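# Refit the band around the carton's corner guard

## Task

Slip the band back over the carton so that it wraps around both the loose corner guard and the carton, without shifting the guard from where it lies (any displacement of the guard is an immediate failure), and finish with the carton sitting level; the result only counts if it stays that way once the robot is no longer holding anything in place.

## Robot and tools

ROBOT. A single arm with a parallel two-finger gripper, working over a table. Its base may be slightly tilted relative to the table. The fingers point along the gripper's +z axis and close along its y axis. Occasionally a loose object gets a brief external shove. Nothing may leave the table, and the corner guard must not be displaced.

FRAME. State lines report end_effector_position (metres) and end_effector_quat_wxyz in the scene frame: origin on the table top directly beneath the arm base, +z up, +y to the left when facing along +x. end_effector_position is the point between the pads when closed. Closed fingertips reach about 33 mm past it, open ones about 9 mm. Closing pushes the tips roughly 24 mm further from the arm, so keep that clearance above surfaces. The printed position can be off, more so at long reach.

ROW FORMAT. Every command row holds 9 numbers. The first six are absolute joint target angles in radians, in this order only: elbow, waist, wrist pitch, forearm roll, shoulder, wrist roll. Then gripper position, gripper force_limit, gripper speed, each in [-1, 1]. Waist, elbow and wrist roll use signs opposite to the URDF, both in commands and in results. Usable ranges in your own numbers: waist -3.491 to 3.491, shoulder -3.140 to 3.140, elbow -4.328 to 1.187, forearm roll -3.316 to 3.316, wrist pitch -3.140 to 3.140, wrist roll -3.927 to 3.927. True ends may differ by up to 0.010 rad. A target more than 0.010 beyond a range end, and further out than the current angle, gets the call rejected. A target past the real end is clipped, and the result may say "joint sent to its limit"; a missing note does not prove there is room left.

GRIPPER NUMBERS. position: +1 fully open (140 mm), pads touch near -0.8, -1 closes until blocked. force_limit: about 14 N at -1, 60 N at 0, 107 N at +1. speed: about 30, 140 and 250 mm/s at -1, 0, +1. object_status: 0 moving, 1 blocked while opening, 2 blocked while closing (a grip), 3 reached target or pads met. Grip with -1 and confirm status 2. To squeeze harder while at 2, raise force_limit and change position slightly (-1 to -0.98 or back). position_measured is in counts: 3 open, 230 pads together, not linear in mm.

TOOLS.
execute_actions(actions): a list of actions run in sequence. Each action is a table of 1 to 15 rows; each row is applied for one 1/30 s step, and a short table repeats its final row to fill 15 steps. An empty list just returns state and images.
move(target, speed, blocking): target is one 9-number row of absolute joint angles plus gripper values. All joints travel along interpolated paths finishing together, so the hand follows a curve. speed is the top rad/s of the joint with the farthest to go, 0.01 to 2, default 0.5; path length is clamped to 0.5-10 s, and anything longer stops short. Gripper numbers are applied at the start. Moves do not slow for obstacles. With blocking=false the call returns after 0.5 s; then only wait or stop are accepted until a result shows the move ended. The extra "move:" line gives the ending (done, off_target, moving, held, fault), limits=held or limits=none, and the joint farthest from target.
wait(seconds): 0 to 10; the arm holds its last command, a running move carries on.
stop(): brakes a running move; needs room, more when fast. Fingers keep going.
zoom_image(camera, region): closer view of [x0, y0, x1, y1] pixels of a camera's last image, at most 504x504. Cameras: cam_head_left, cam_head_right, cam_high, cam_low (672x504 each), cam_wrist (504x504).
finished_scene(scene): ends the current scene with its number; irreversible. Do it only once the band is on, the guard untouched and the carton level without support.

MOTION LIMITS. Joint target rates are capped at 2.62 rad/s (waist, shoulder), 3.14 (elbow), 3.93 (wrist joints), with 0.5 s to accelerate. Each step the target is kept within 0.805 rad (waist, shoulder), 0.966 (elbow) or 1.21 (wrist joints) of the measured angle, and scaled back if it would put the hand over 70 mm from where it is. "Joint targets" shows what joints are being driven toward; resend those values to hold still. A move cut short may need finishing in a later command. "joint command not followed" means the clearance check altered targets; mounting blocks and posts count as arm.

RESULTS. Joint positions and Joint velocities follow the same joint order. Flange force is the estimated external force on the gripper, noisy, includes held weight, worst after sudden stops; "no reading" means no estimate.

AVOID. The arm is stiff: pressing even slightly past a contact against something firm can trip a fault. Contact torque reaching a load limit (142 N m for waist, shoulder, elbow; 35.6 for the three wrist joints, held weight included) or 150 N external force halts the arm for 10 s and drops the rest of the call, and the arm yields to the contact. Holding loads heats motors; MOTOR HOT warns, and reaching the limit brakes the arm (OVER-TEMPERATURE FAULT). Move slowly near contact, and avoid drops, slips, slams and hard hits or pushes.

Each tool is called after "Emit:" in YAML: its name, and indented under it one key for each argument.

## Session

I'll start by looking at the current state of the scene.

Emit:
execute_actions:
  actions: []

Scene clock: 0.00 s.
end_effector_position=(+0.2812, +0.0187, +0.2069) position_measured=3 object_status=3 end_effector_quat_wxyz=(-0.011, +0.403, +0.915, -0.003)
Joint names: [elbow, waist, wrist pitch, forearm roll, shoulder, wrist roll]
Joint positions: [ 0.62  -0.565 -1.366 -0.017 -0.394  2.918]
Joint velocities: [ 0. -0.  0.  0.  0.  0.]
Flange force (N, the push that the arm receives, along the gripper's own x y z axes): no reading
Joint targets: [0.620 -0.565 -1.366 -0.017 -0.394 2.918]

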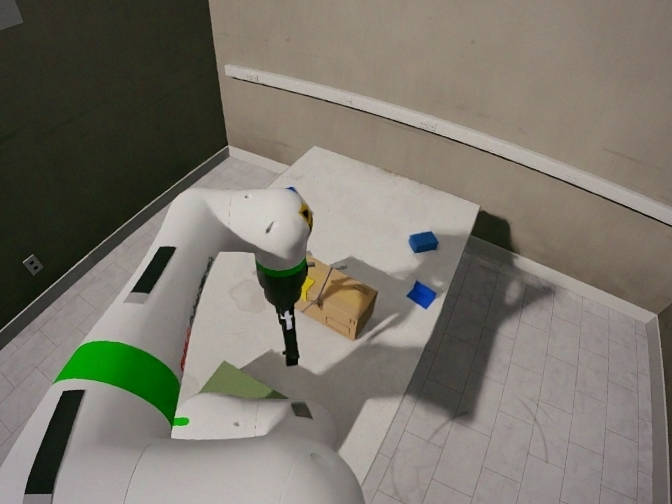

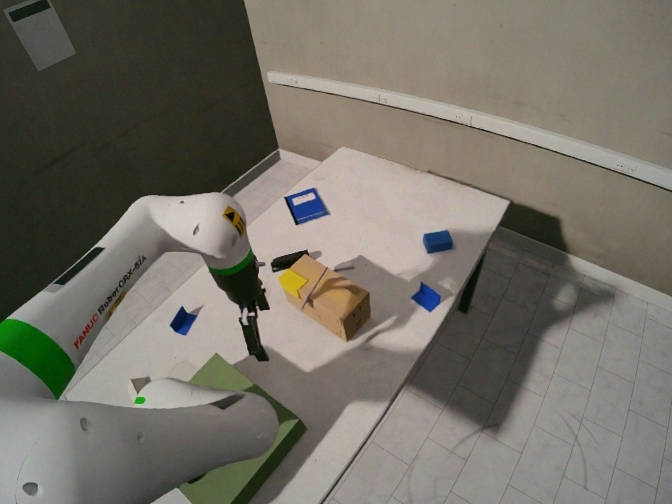

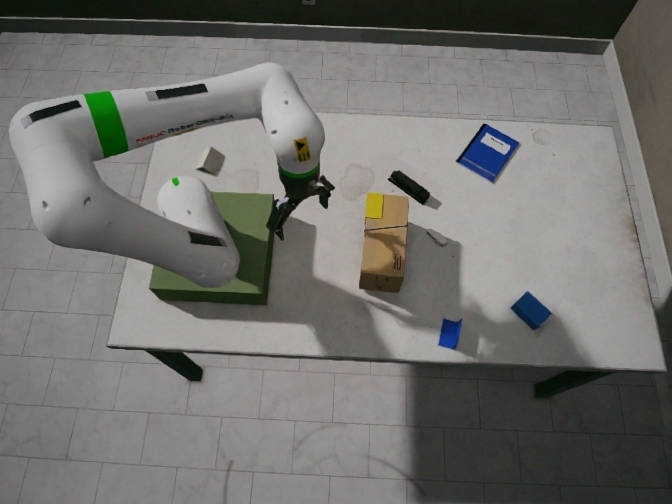

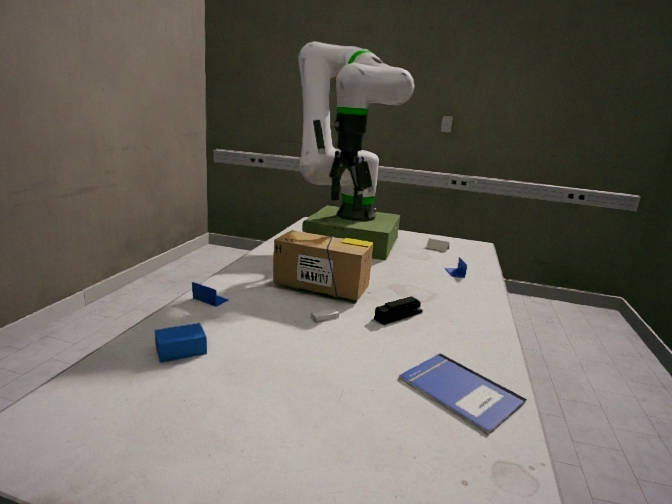

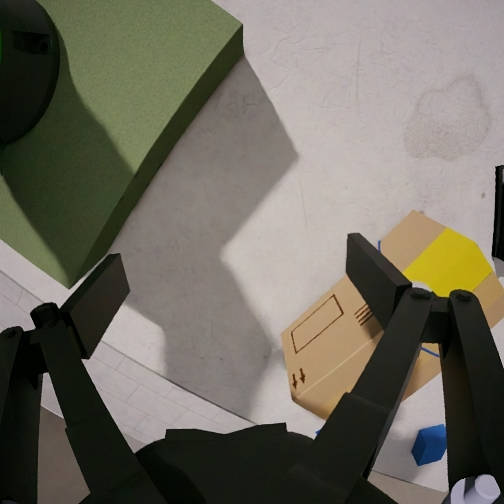

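Emit:
zoom_image:
  camera: "cam_high"
  region: [320, 160, 480, 310]

Emit:
zoom_image:
  camera: "cam_low"
  region: [250, 210, 410, 330]

Emit:
zoom_image:
  camera: "cam_head_right"
  region: [250, 240, 400, 350]

Emit:
zoom_image:
  camera: "cam_wrist"
  region: [260, 180, 504, 440]

Region (320, 160, 480, 310) of cam_high's 672x504 image, scaled by 3.150, with more detail than that image has; it fills the top 472 rows of this view, and the rest is white.

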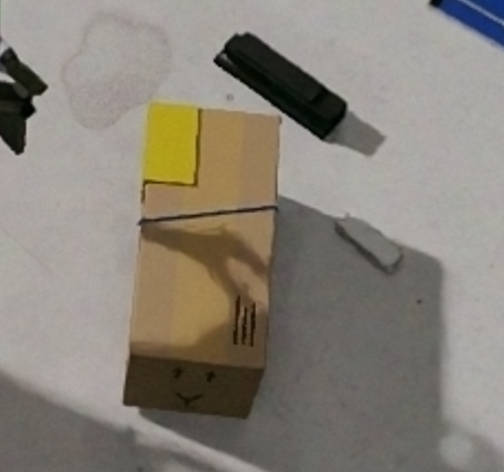

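Region (250, 210, 410, 330) of cam_low's 672x504 image, scaled by 3.150, with more detail than that image has; it fills the top 378 rows of this view, and the rest is white.

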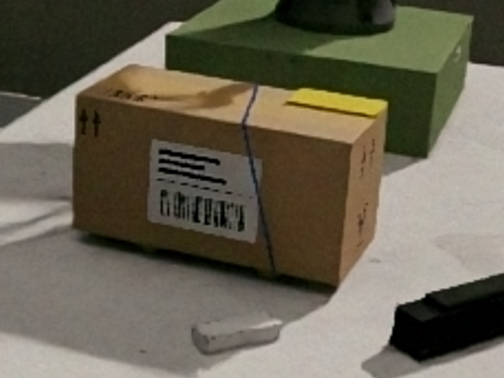

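Region (250, 240, 400, 350) of cam_head_right's 672x504 image, scaled by 3.360, with more detail than that image has; it fills the top 370 rows of this view, and the rest is white.

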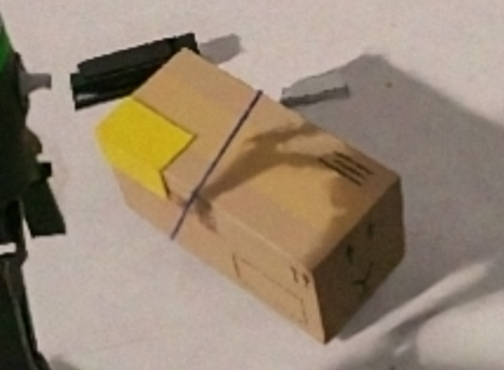

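Region (260, 180, 504, 440) of cam_wrist's 504x504 image, scaled by 1.938, with more detail than that image has; it fills the left 473 columns of this view, and the rest is white.

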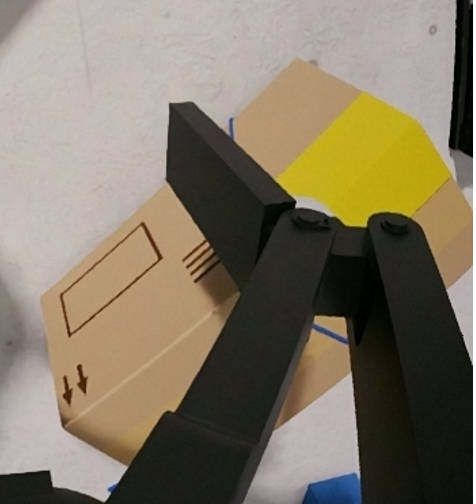

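Emit:
zoom_image:
  camera: "cam_high"
  region: [100, 100, 460, 370]

Emit:
zoom_image:
  camera: "cam_low"
  region: [290, 228, 380, 308]

Emit:
zoom_image:
  camera: "cam_head_right"
  region: [270, 250, 340, 320]

Region (100, 100, 460, 370) of cam_high's 672x504 image, scaled by 1.400, with more detail than that image has; it fills the top 378 rows of this view, and the rest is white.

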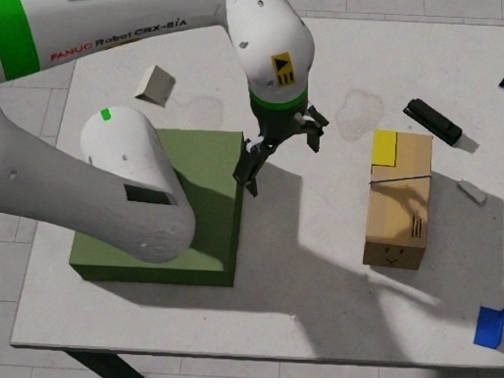

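Region (290, 228, 380, 308) of cam_low's 672x504 image, scaled by 5.600, with more detail than that image has.

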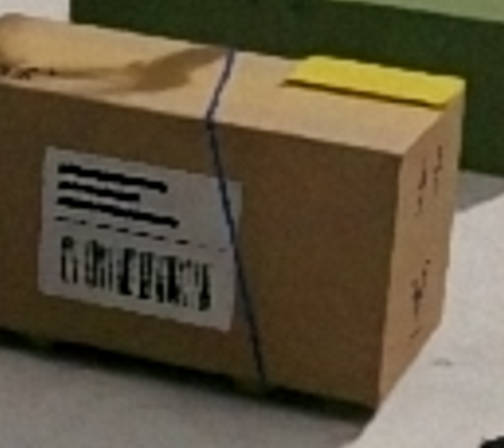

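Region (270, 250, 340, 320) of cam_head_right's 672x504 image, scaled by 7.200, with more detail than that image has.

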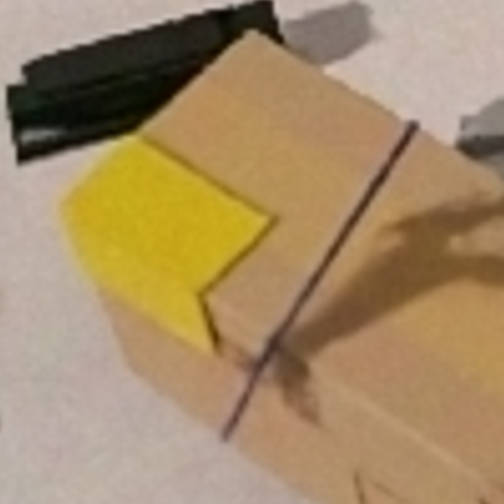

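Emit:
move:
  target: [-0.1283, -0.4064, -1.5637, 0, 0.1354, 1.9322, 1, -1, 0]
  speed: 0.8

Scene clock: 121.70 s.
end_effector_position=(+0.4987, +0.0509, +0.3311) position_measured=3 object_status=3 end_effector_quat_wxyz=(+0.002, -0.001, +1.000, -0.000)
Joint names: [elbow, waist, wrist pitch, forearm roll, shoulder, wrist roll]
Joint positions: [-0.128 -0.406 -1.564 -0.     0.135  1.932]
Joint velocities: [-0.    -0.001  0.001 -0.     0.001  0.   ]
Flange force (N, the push that the arm receives, along the gripper's own x y z axes): [4.8 -0.4 3.8]
Joint targets: [-0.128 -0.406 -1.564 0.000 0.135 1.932]
move: done; limits=none; farthest joint: the waist, 0.000 radians from its target (0.159 radians at the start)

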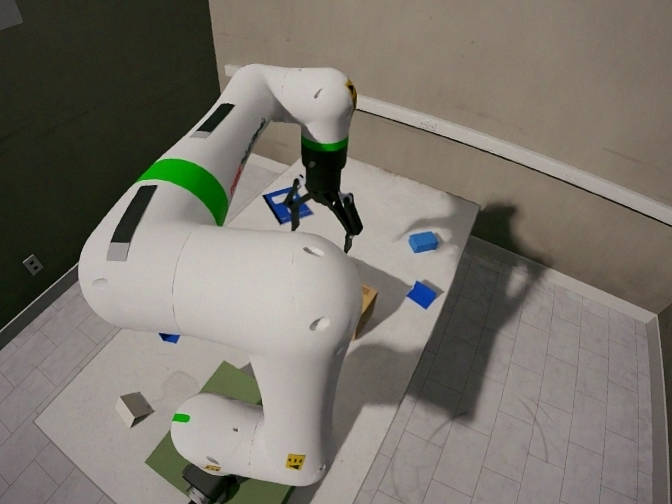

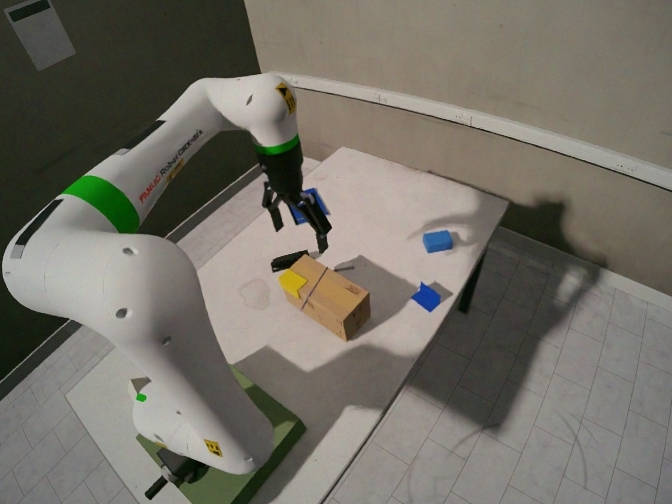

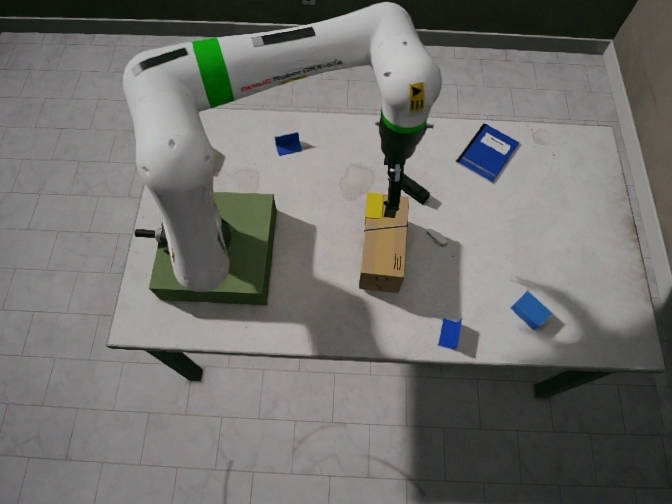

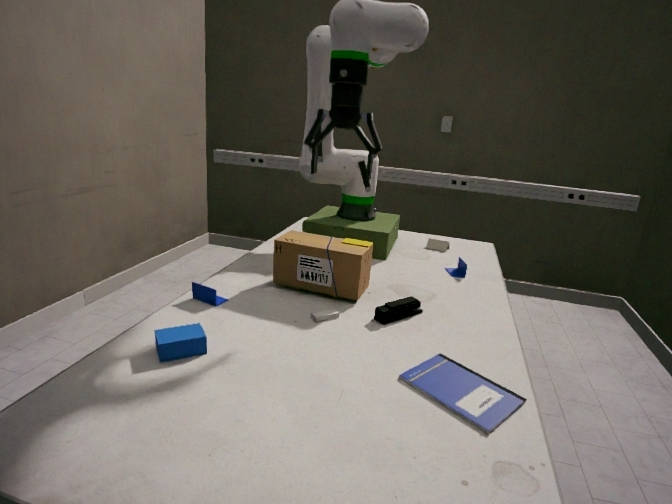

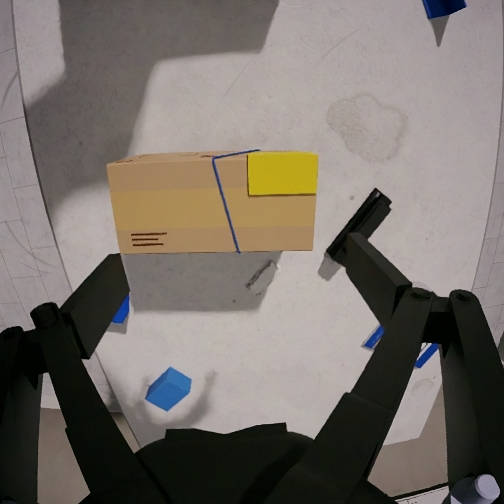

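Emit:
zoom_image:
  camera: "cam_wrist"
  region: [90, 120, 350, 280]

Emit:
zoom_image:
  camera: "cam_wrist"
  region: [195, 135, 330, 215]

Region (90, 120, 350, 280) of cam_wrist's 504x504 image, scaled by 1.938, with more detail than that image has; it fills the top 310 rows of this view, and the rest is white.

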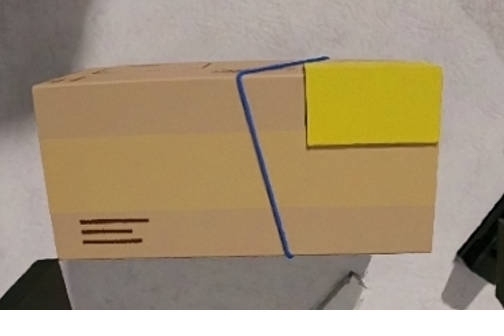

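Region (195, 135, 330, 215) of cam_wrist's 504x504 image, scaled by 3.733, with more detail than that image has; it fills the top 299 rows of this view, and the rest is white.

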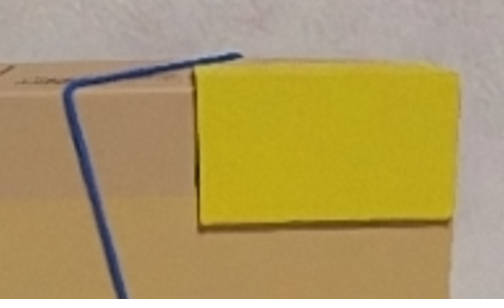

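Emit:
zoom_image:
  camera: "cam_low"
  region: [320, 280, 364, 306]

Emit:
zoom_image:
  camera: "cam_low"
  region: [268, 272, 328, 304]

Emit:
zoom_image:
  camera: "cam_head_right"
  region: [270, 250, 380, 345]

Region (320, 280, 364, 306) of cam_low's 672x504 image, scaled by 11.455, with more detail than that image has; it fills the top 298 rows of this view, and the rest is white.

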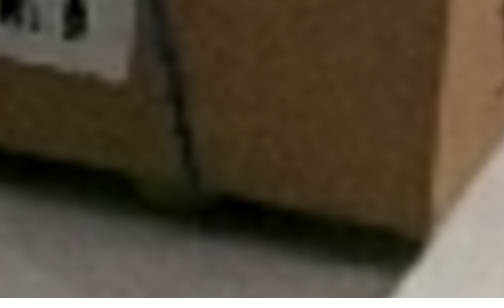

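Region (268, 272, 328, 304) of cam_low's 672x504 image, scaled by 8.400, with more detail than that image has; it fills the top 269 rows of this view, and the rest is white.

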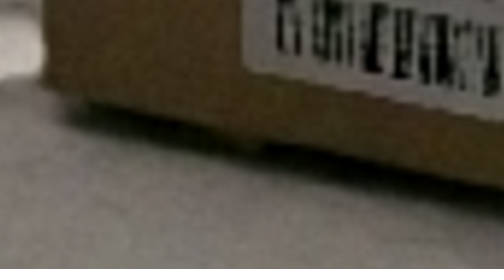

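Region (270, 250, 380, 345) of cam_head_right's 672x504 image, scaled by 4.582, with more detail than that image has; it fills the top 435 rows of this view, and the rest is white.

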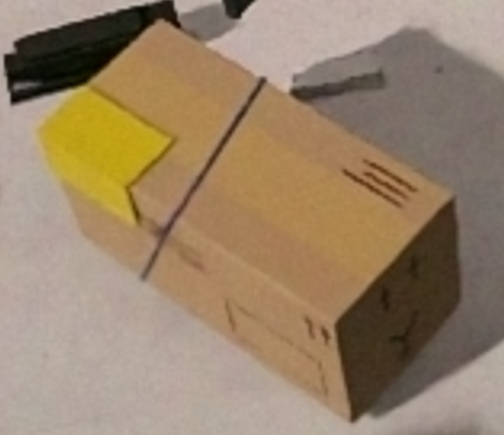

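Emit:
zoom_image:
  camera: "cam_high"
  region: [340, 110, 460, 300]

Region (340, 110, 460, 300) of cam_high's 672x504 image, scaled by 2.653, with more detail than that image has; it fills the left 318 columns of this view, and the rest is white.

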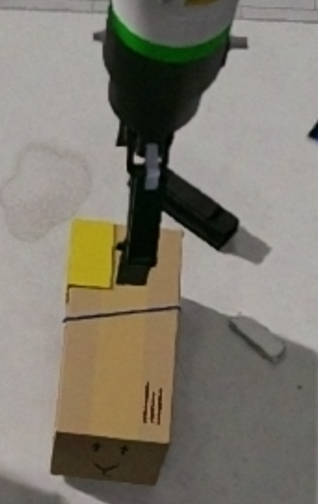

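Emit:
move:
  target: [0.1793, -0.3570, -1.2997, 0, 0.0919, 1.8828, 1, -1, 0]
  speed: 0.4

Scene clock: 242.87 s.
end_effector_position=(+0.4693, +0.0158, +0.2209) position_measured=3 object_status=3 end_effector_quat_wxyz=(+0.002, -0.001, +1.000, -0.000)
Joint names: [elbow, waist, wrist pitch, forearm roll, shoulder, wrist roll]
Joint positions: [ 0.179 -0.357 -1.3   -0.     0.092  1.883]
Joint velocities: [ 0.001 -0.    -0.001  0.    -0.    -0.   ]
Flange force (N, the push that the arm receives, along the gripper's own x y z axes): [3.9 0.8 -2.1]
Joint targets: [0.179 -0.357 -1.300 0.000 0.092 1.883]
move: done; limits=none; farthest joint: the waist, 0.000 radians from its target (0.049 radians at the start)

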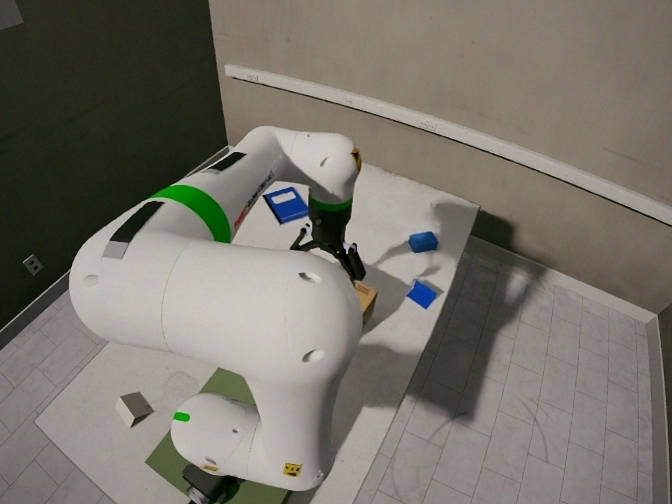

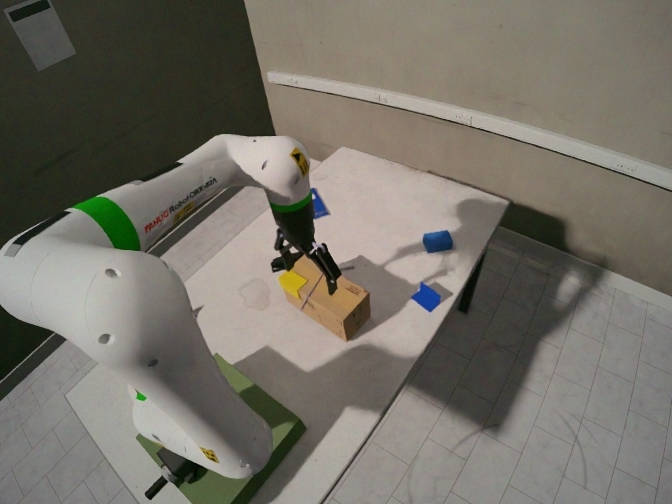

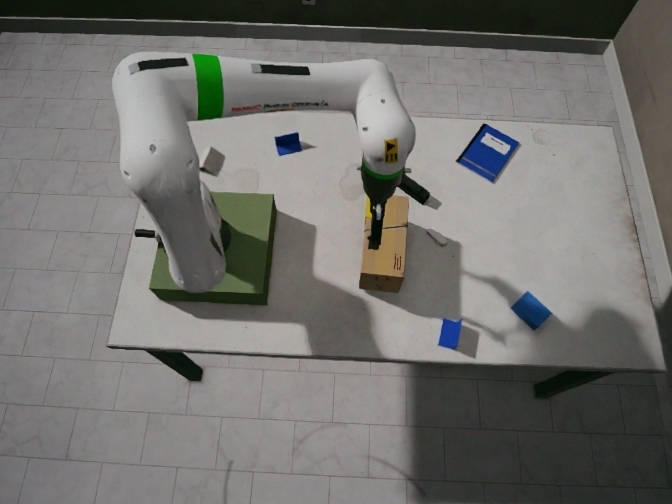

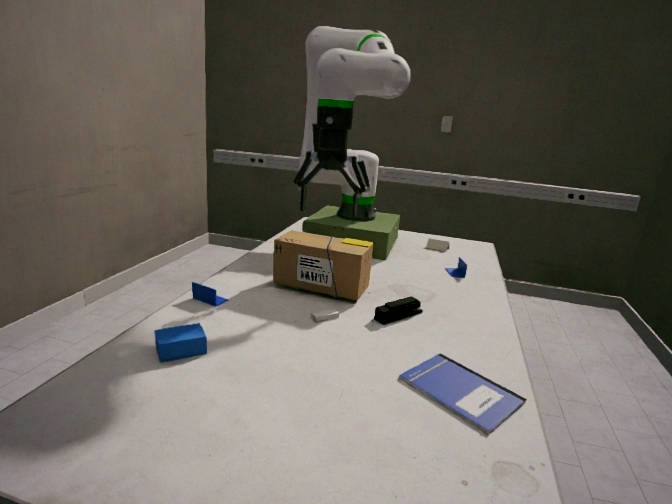

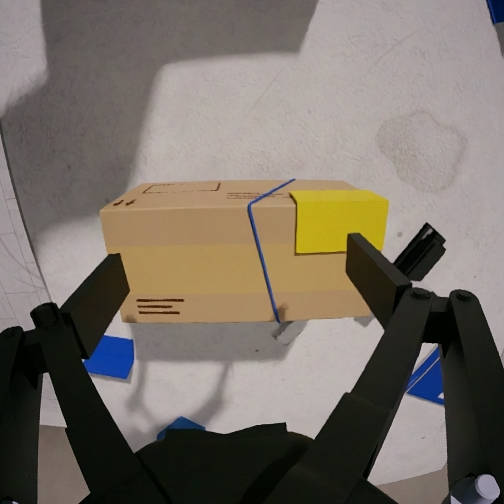

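Emit:
zoom_image:
  camera: "cam_wrist"
  region: [90, 160, 400, 340]

Emit:
zoom_image:
  camera: "cam_wrist"
  region: [230, 165, 400, 265]

Region (90, 160, 400, 340) of cam_wrist's 504x504 image, scaled by 1.626, with more detail than that image has; it fills the top 293 rows of this view, and the rest is white.

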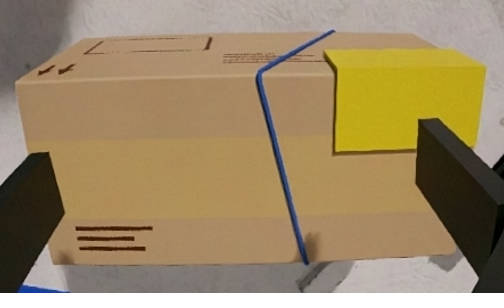

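Region (230, 165, 400, 265) of cam_wrist's 504x504 image, scaled by 2.965, with more detail than that image has; it fills the top 296 rows of this view, and the rest is white.

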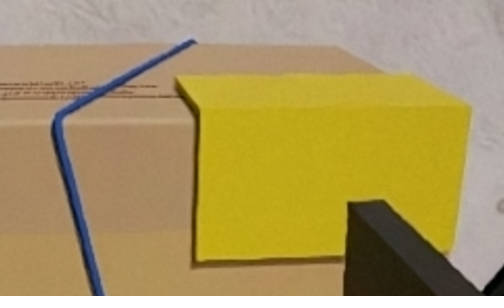

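Emit:
zoom_image:
  camera: "cam_high"
  region: [345, 170, 435, 300]

Emit:
zoom_image:
  camera: "cam_low"
  region: [260, 140, 400, 310]

Region (345, 170, 435, 300) of cam_high's 672x504 image, scaled by 3.877, with more detail than that image has; it fills the left 349 columns of this view, and the rest is white.

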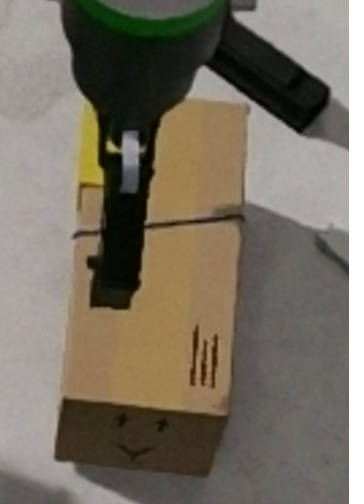

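Region (260, 140, 400, 310) of cam_low's 672x504 image, scaled by 2.965, with more detail than that image has; it fills the left 415 columns of this view, and the rest is white.

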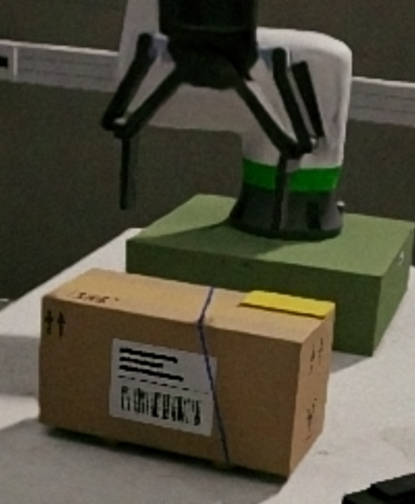

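Emit:
move:
  target: [0.2338, -0.3826, -1.1929, 0, 0.1441, 1.7574, -0.5, -1, 0]
  speed: 0.2

Scene clock: 363.93 s.
end_effector_position=(+0.4753, +0.0300, +0.1749) position_measured=192 object_status=3 end_effector_quat_wxyz=(+0.002, -0.076, +0.997, -0.000)
Joint names: [elbow, waist, wrist pitch, forearm roll, shoulder, wrist roll]
Joint positions: [ 0.234 -0.383 -1.193 -0.     0.144  1.757]
Joint velocities: [-0.    -0.    -0.    -0.    -0.001  0.   ]
Flange force (N, the push that the arm receives, along the gripper's own x y z axes): [1.5 2.1 -0.2]
Joint targets: [0.234 -0.383 -1.193 0.000 0.144 1.757]
move: done; limits=none; farthest joint: the waist, 0.000 radians from its target (0.026 radians at the start)

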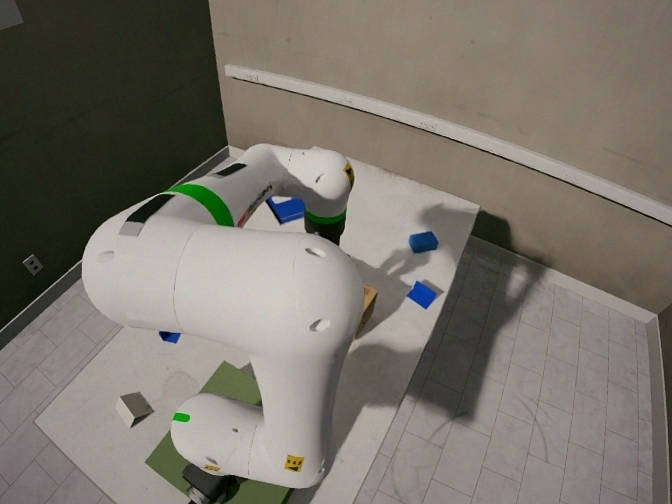

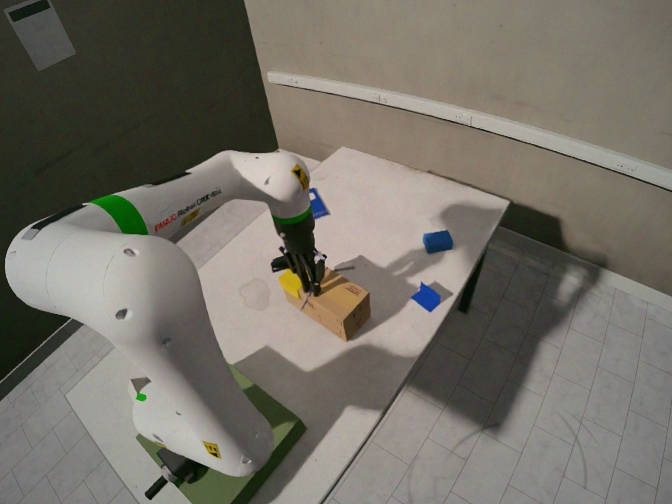

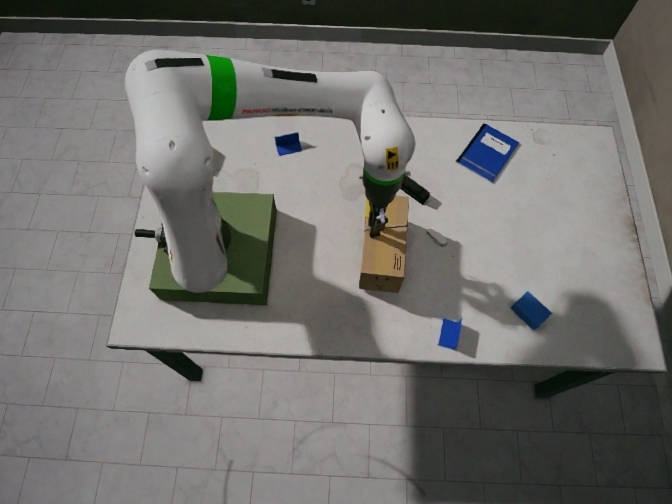

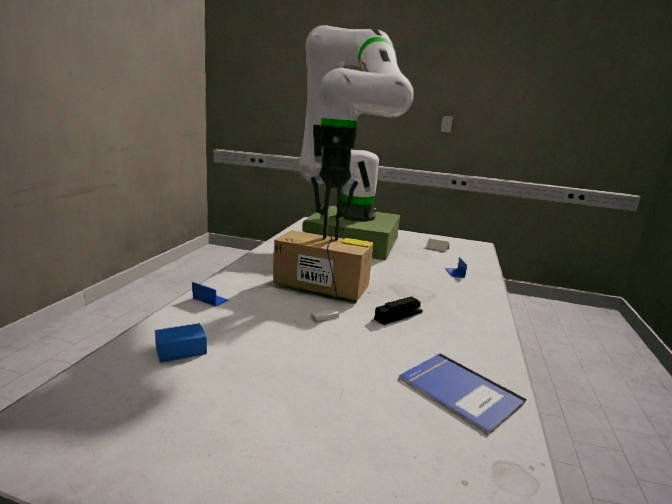

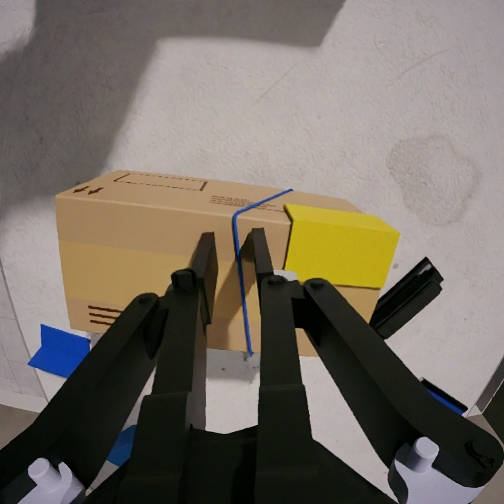

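Emit:
zoom_image:
  camera: "cam_wrist"
  region: [170, 175, 320, 305]

Emit:
zoom_image:
  camera: "cam_low"
  region: [295, 205, 380, 265]

Emit:
zoom_image:
  camera: "cam_head_right"
  region: [270, 250, 350, 320]

Region (170, 175, 320, 305) of cam_wrist's 504x504 image, scaled by 3.360, with more detail than that image has; it fills the top 437 rows of this view, and the rest is white.

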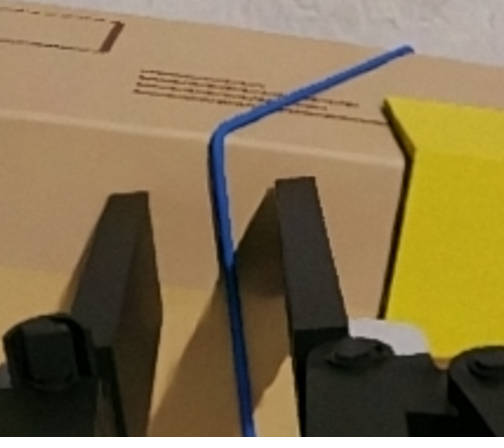

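Region (295, 205, 380, 265) of cam_low's 672x504 image, scaled by 5.929, with more detail than that image has; it fills the top 356 rows of this view, and the rest is white.

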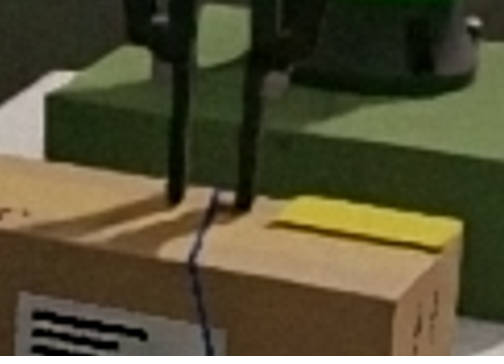

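Region (270, 250, 350, 320) of cam_head_right's 672x504 image, scaled by 6.300, with more detail than that image has; it fills the top 441 rows of this view, and the rest is white.

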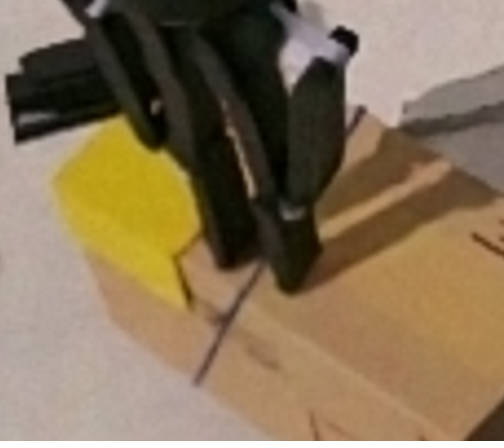

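Emit:
move:
  target: [0.25644, -0.39028, -1.19001, 0, 0.12435, 1.76508, -0.62, -1, -1]
  speed: 0.05

Emit:
zoom_image:
  camera: "cam_wrist"
  region: [190, 195, 300, 285]

Emit:
zoom_image:
  camera: "cam_low"
  region: [310, 220, 360, 255]

Scene clock: 418.63 s.
end_effector_position=(+0.4671, +0.0307, +0.1748) position_measured=208 object_status=3 end_effector_quat_wxyz=(+0.002, -0.076, +0.997, -0.000)
Joint names: [elbow, waist, wrist pitch, forearm roll, shoulder, wrist roll]
Joint positions: [ 0.256 -0.39  -1.19   0.     0.124  1.765]
Joint velocities: [ 0.    -0.001 -0.001 -0.    -0.001  0.   ]
Flange force (N, the push that the arm receives, along the gripper's own x y z axes): [1.1 0.8 -1.1]
Joint targets: [0.256 -0.390 -1.190 0.000 0.124 1.765]
move: done; limits=none; farthest joint: the waist, 0.000 radians from its target (0.008 radians at the start)

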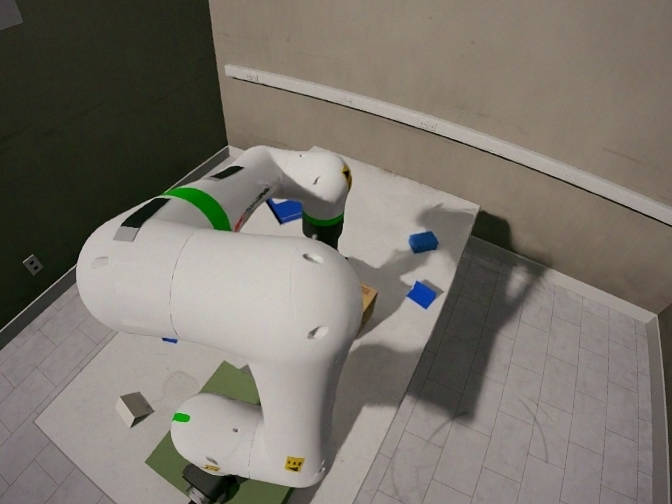

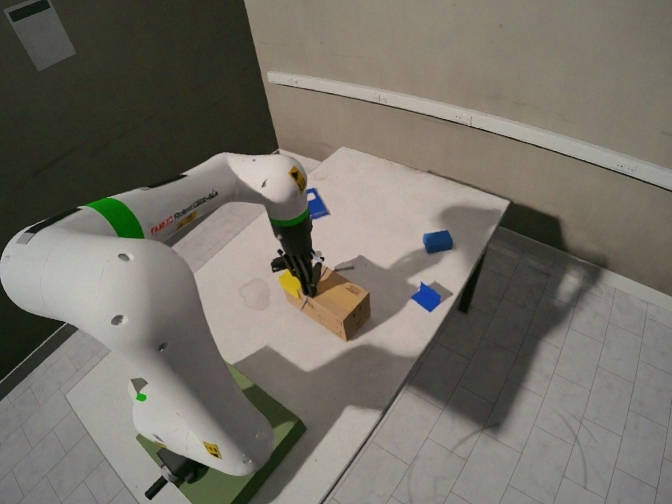

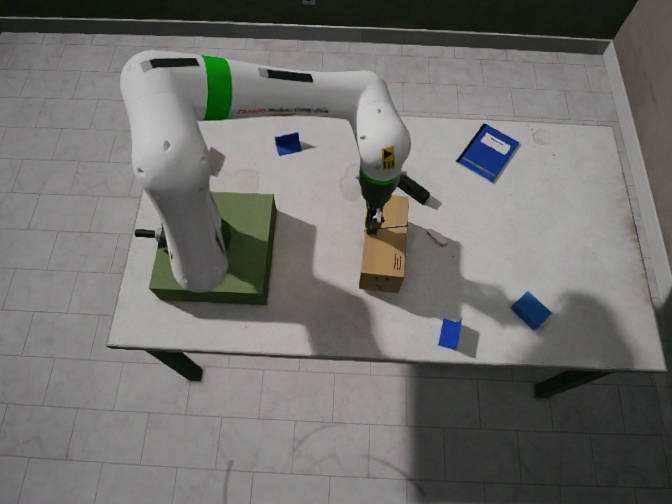

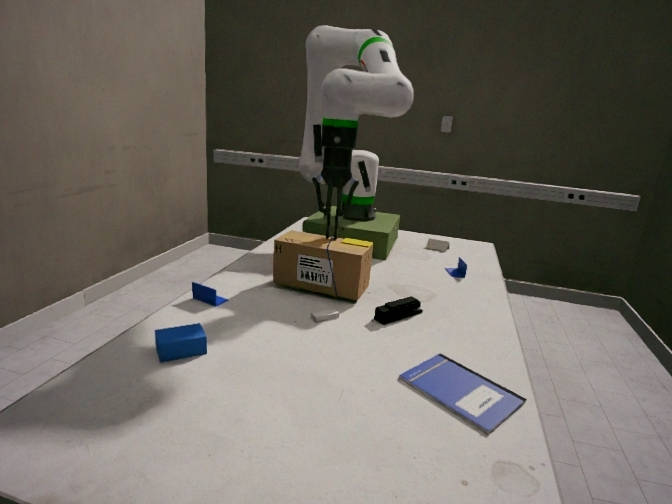

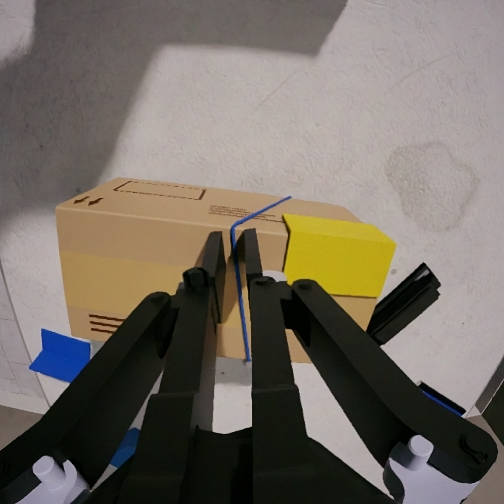

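Region (190, 195, 300, 285) of cam_wrist's 504x504 image, scaled by 4.582, with more detail than that image has; it fills the top 412 rows of this view, and the rest is white.

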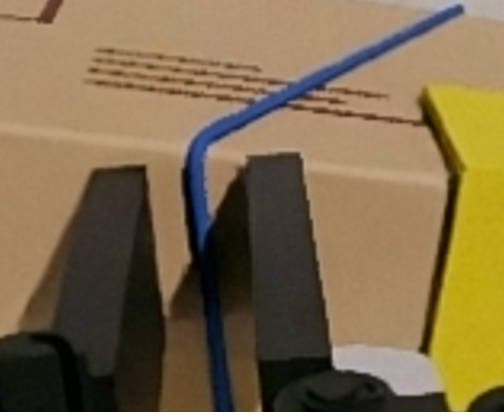

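Region (310, 220, 360, 255) of cam_low's 672x504 image, scaled by 10.080, with more detail than that image has; it fills the top 353 rows of this view, and the rest is white.

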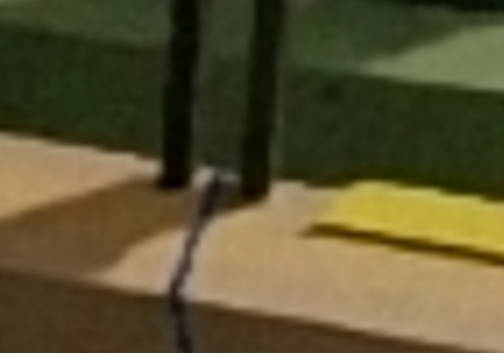

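Emit:
move:
  target: [0.25789, -0.39028, -1.18762, 0, 0.12529, 1.76508, -0.62, -1, -1]
  speed: 0.01

Emit:
zoom_image:
  camera: "cam_wrist"
  region: [205, 215, 265, 260]

Scene clock: 426.57 s.
end_effector_position=(+0.4671, +0.0307, +0.1738) position_measured=208 object_status=3 end_effector_quat_wxyz=(+0.002, -0.076, +0.997, -0.000)
Joint names: [elbow, waist, wrist pitch, forearm roll, shoulder, wrist roll]
Joint positions: [ 0.258 -0.39  -1.188 -0.     0.125  1.765]
Joint velocities: [0.    0.002 0.    0.    0.    0.   ]
Flange force (N, the push that the arm receives, along the gripper's own x y z axes): [0.5 0.6 -0.6]
Joint targets: [0.258 -0.390 -1.188 0.000 0.125 1.765]
move: done; limits=none; farthest joint: the waist, 0.000 radians from its target (0.000 radians at the start)

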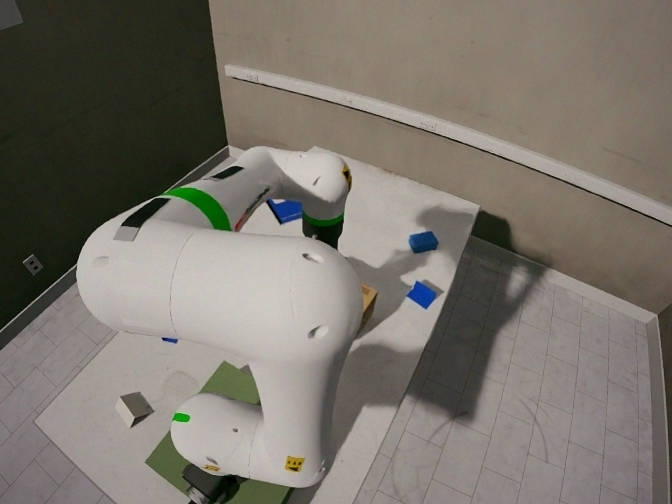

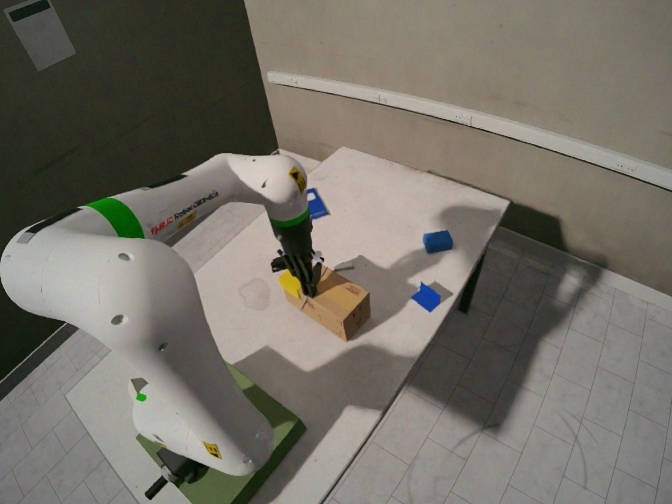

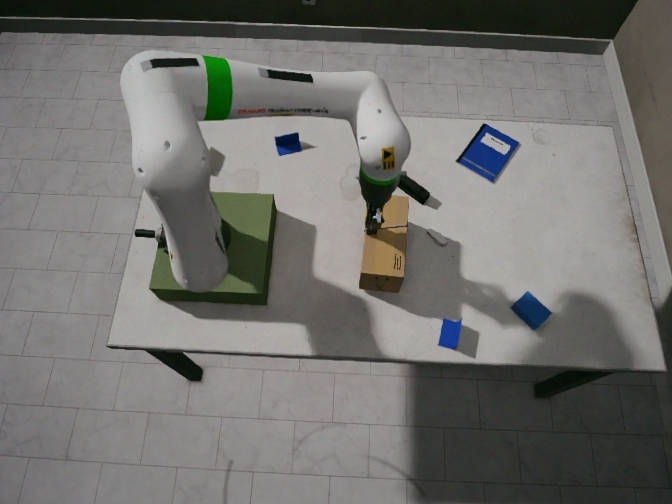

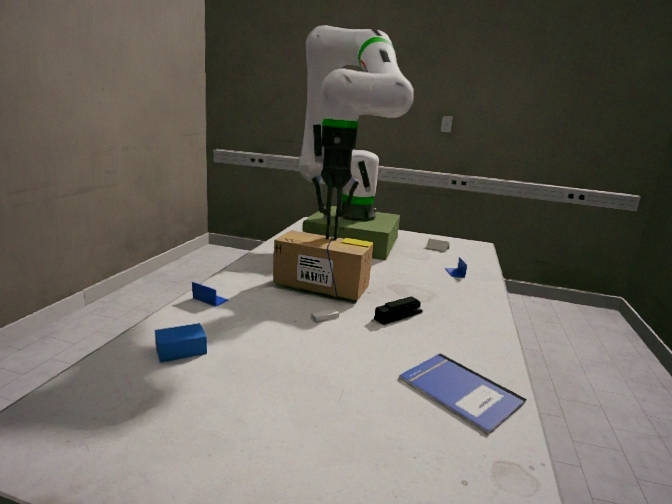

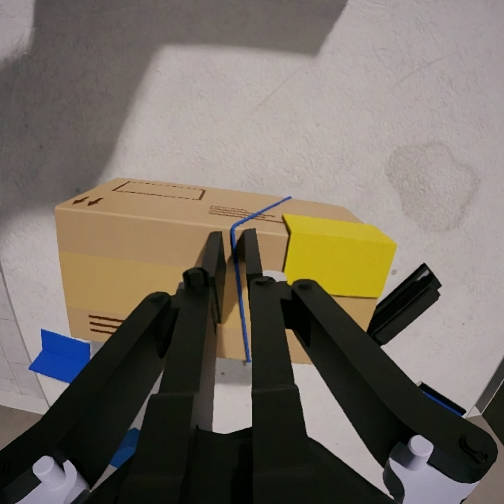

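Region (205, 215, 265, 260) of cam_wrist's 504x504 image, scaled by 8.400, with more detail than that image has; it fills the top 378 rows of this view, and the rest is white.

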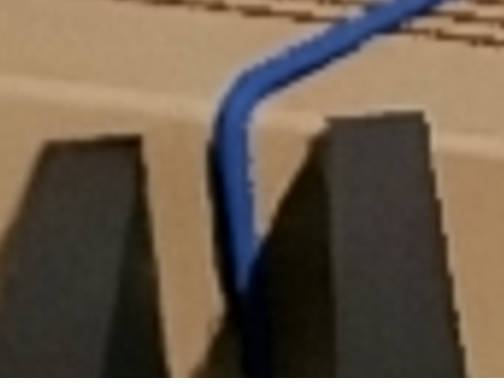

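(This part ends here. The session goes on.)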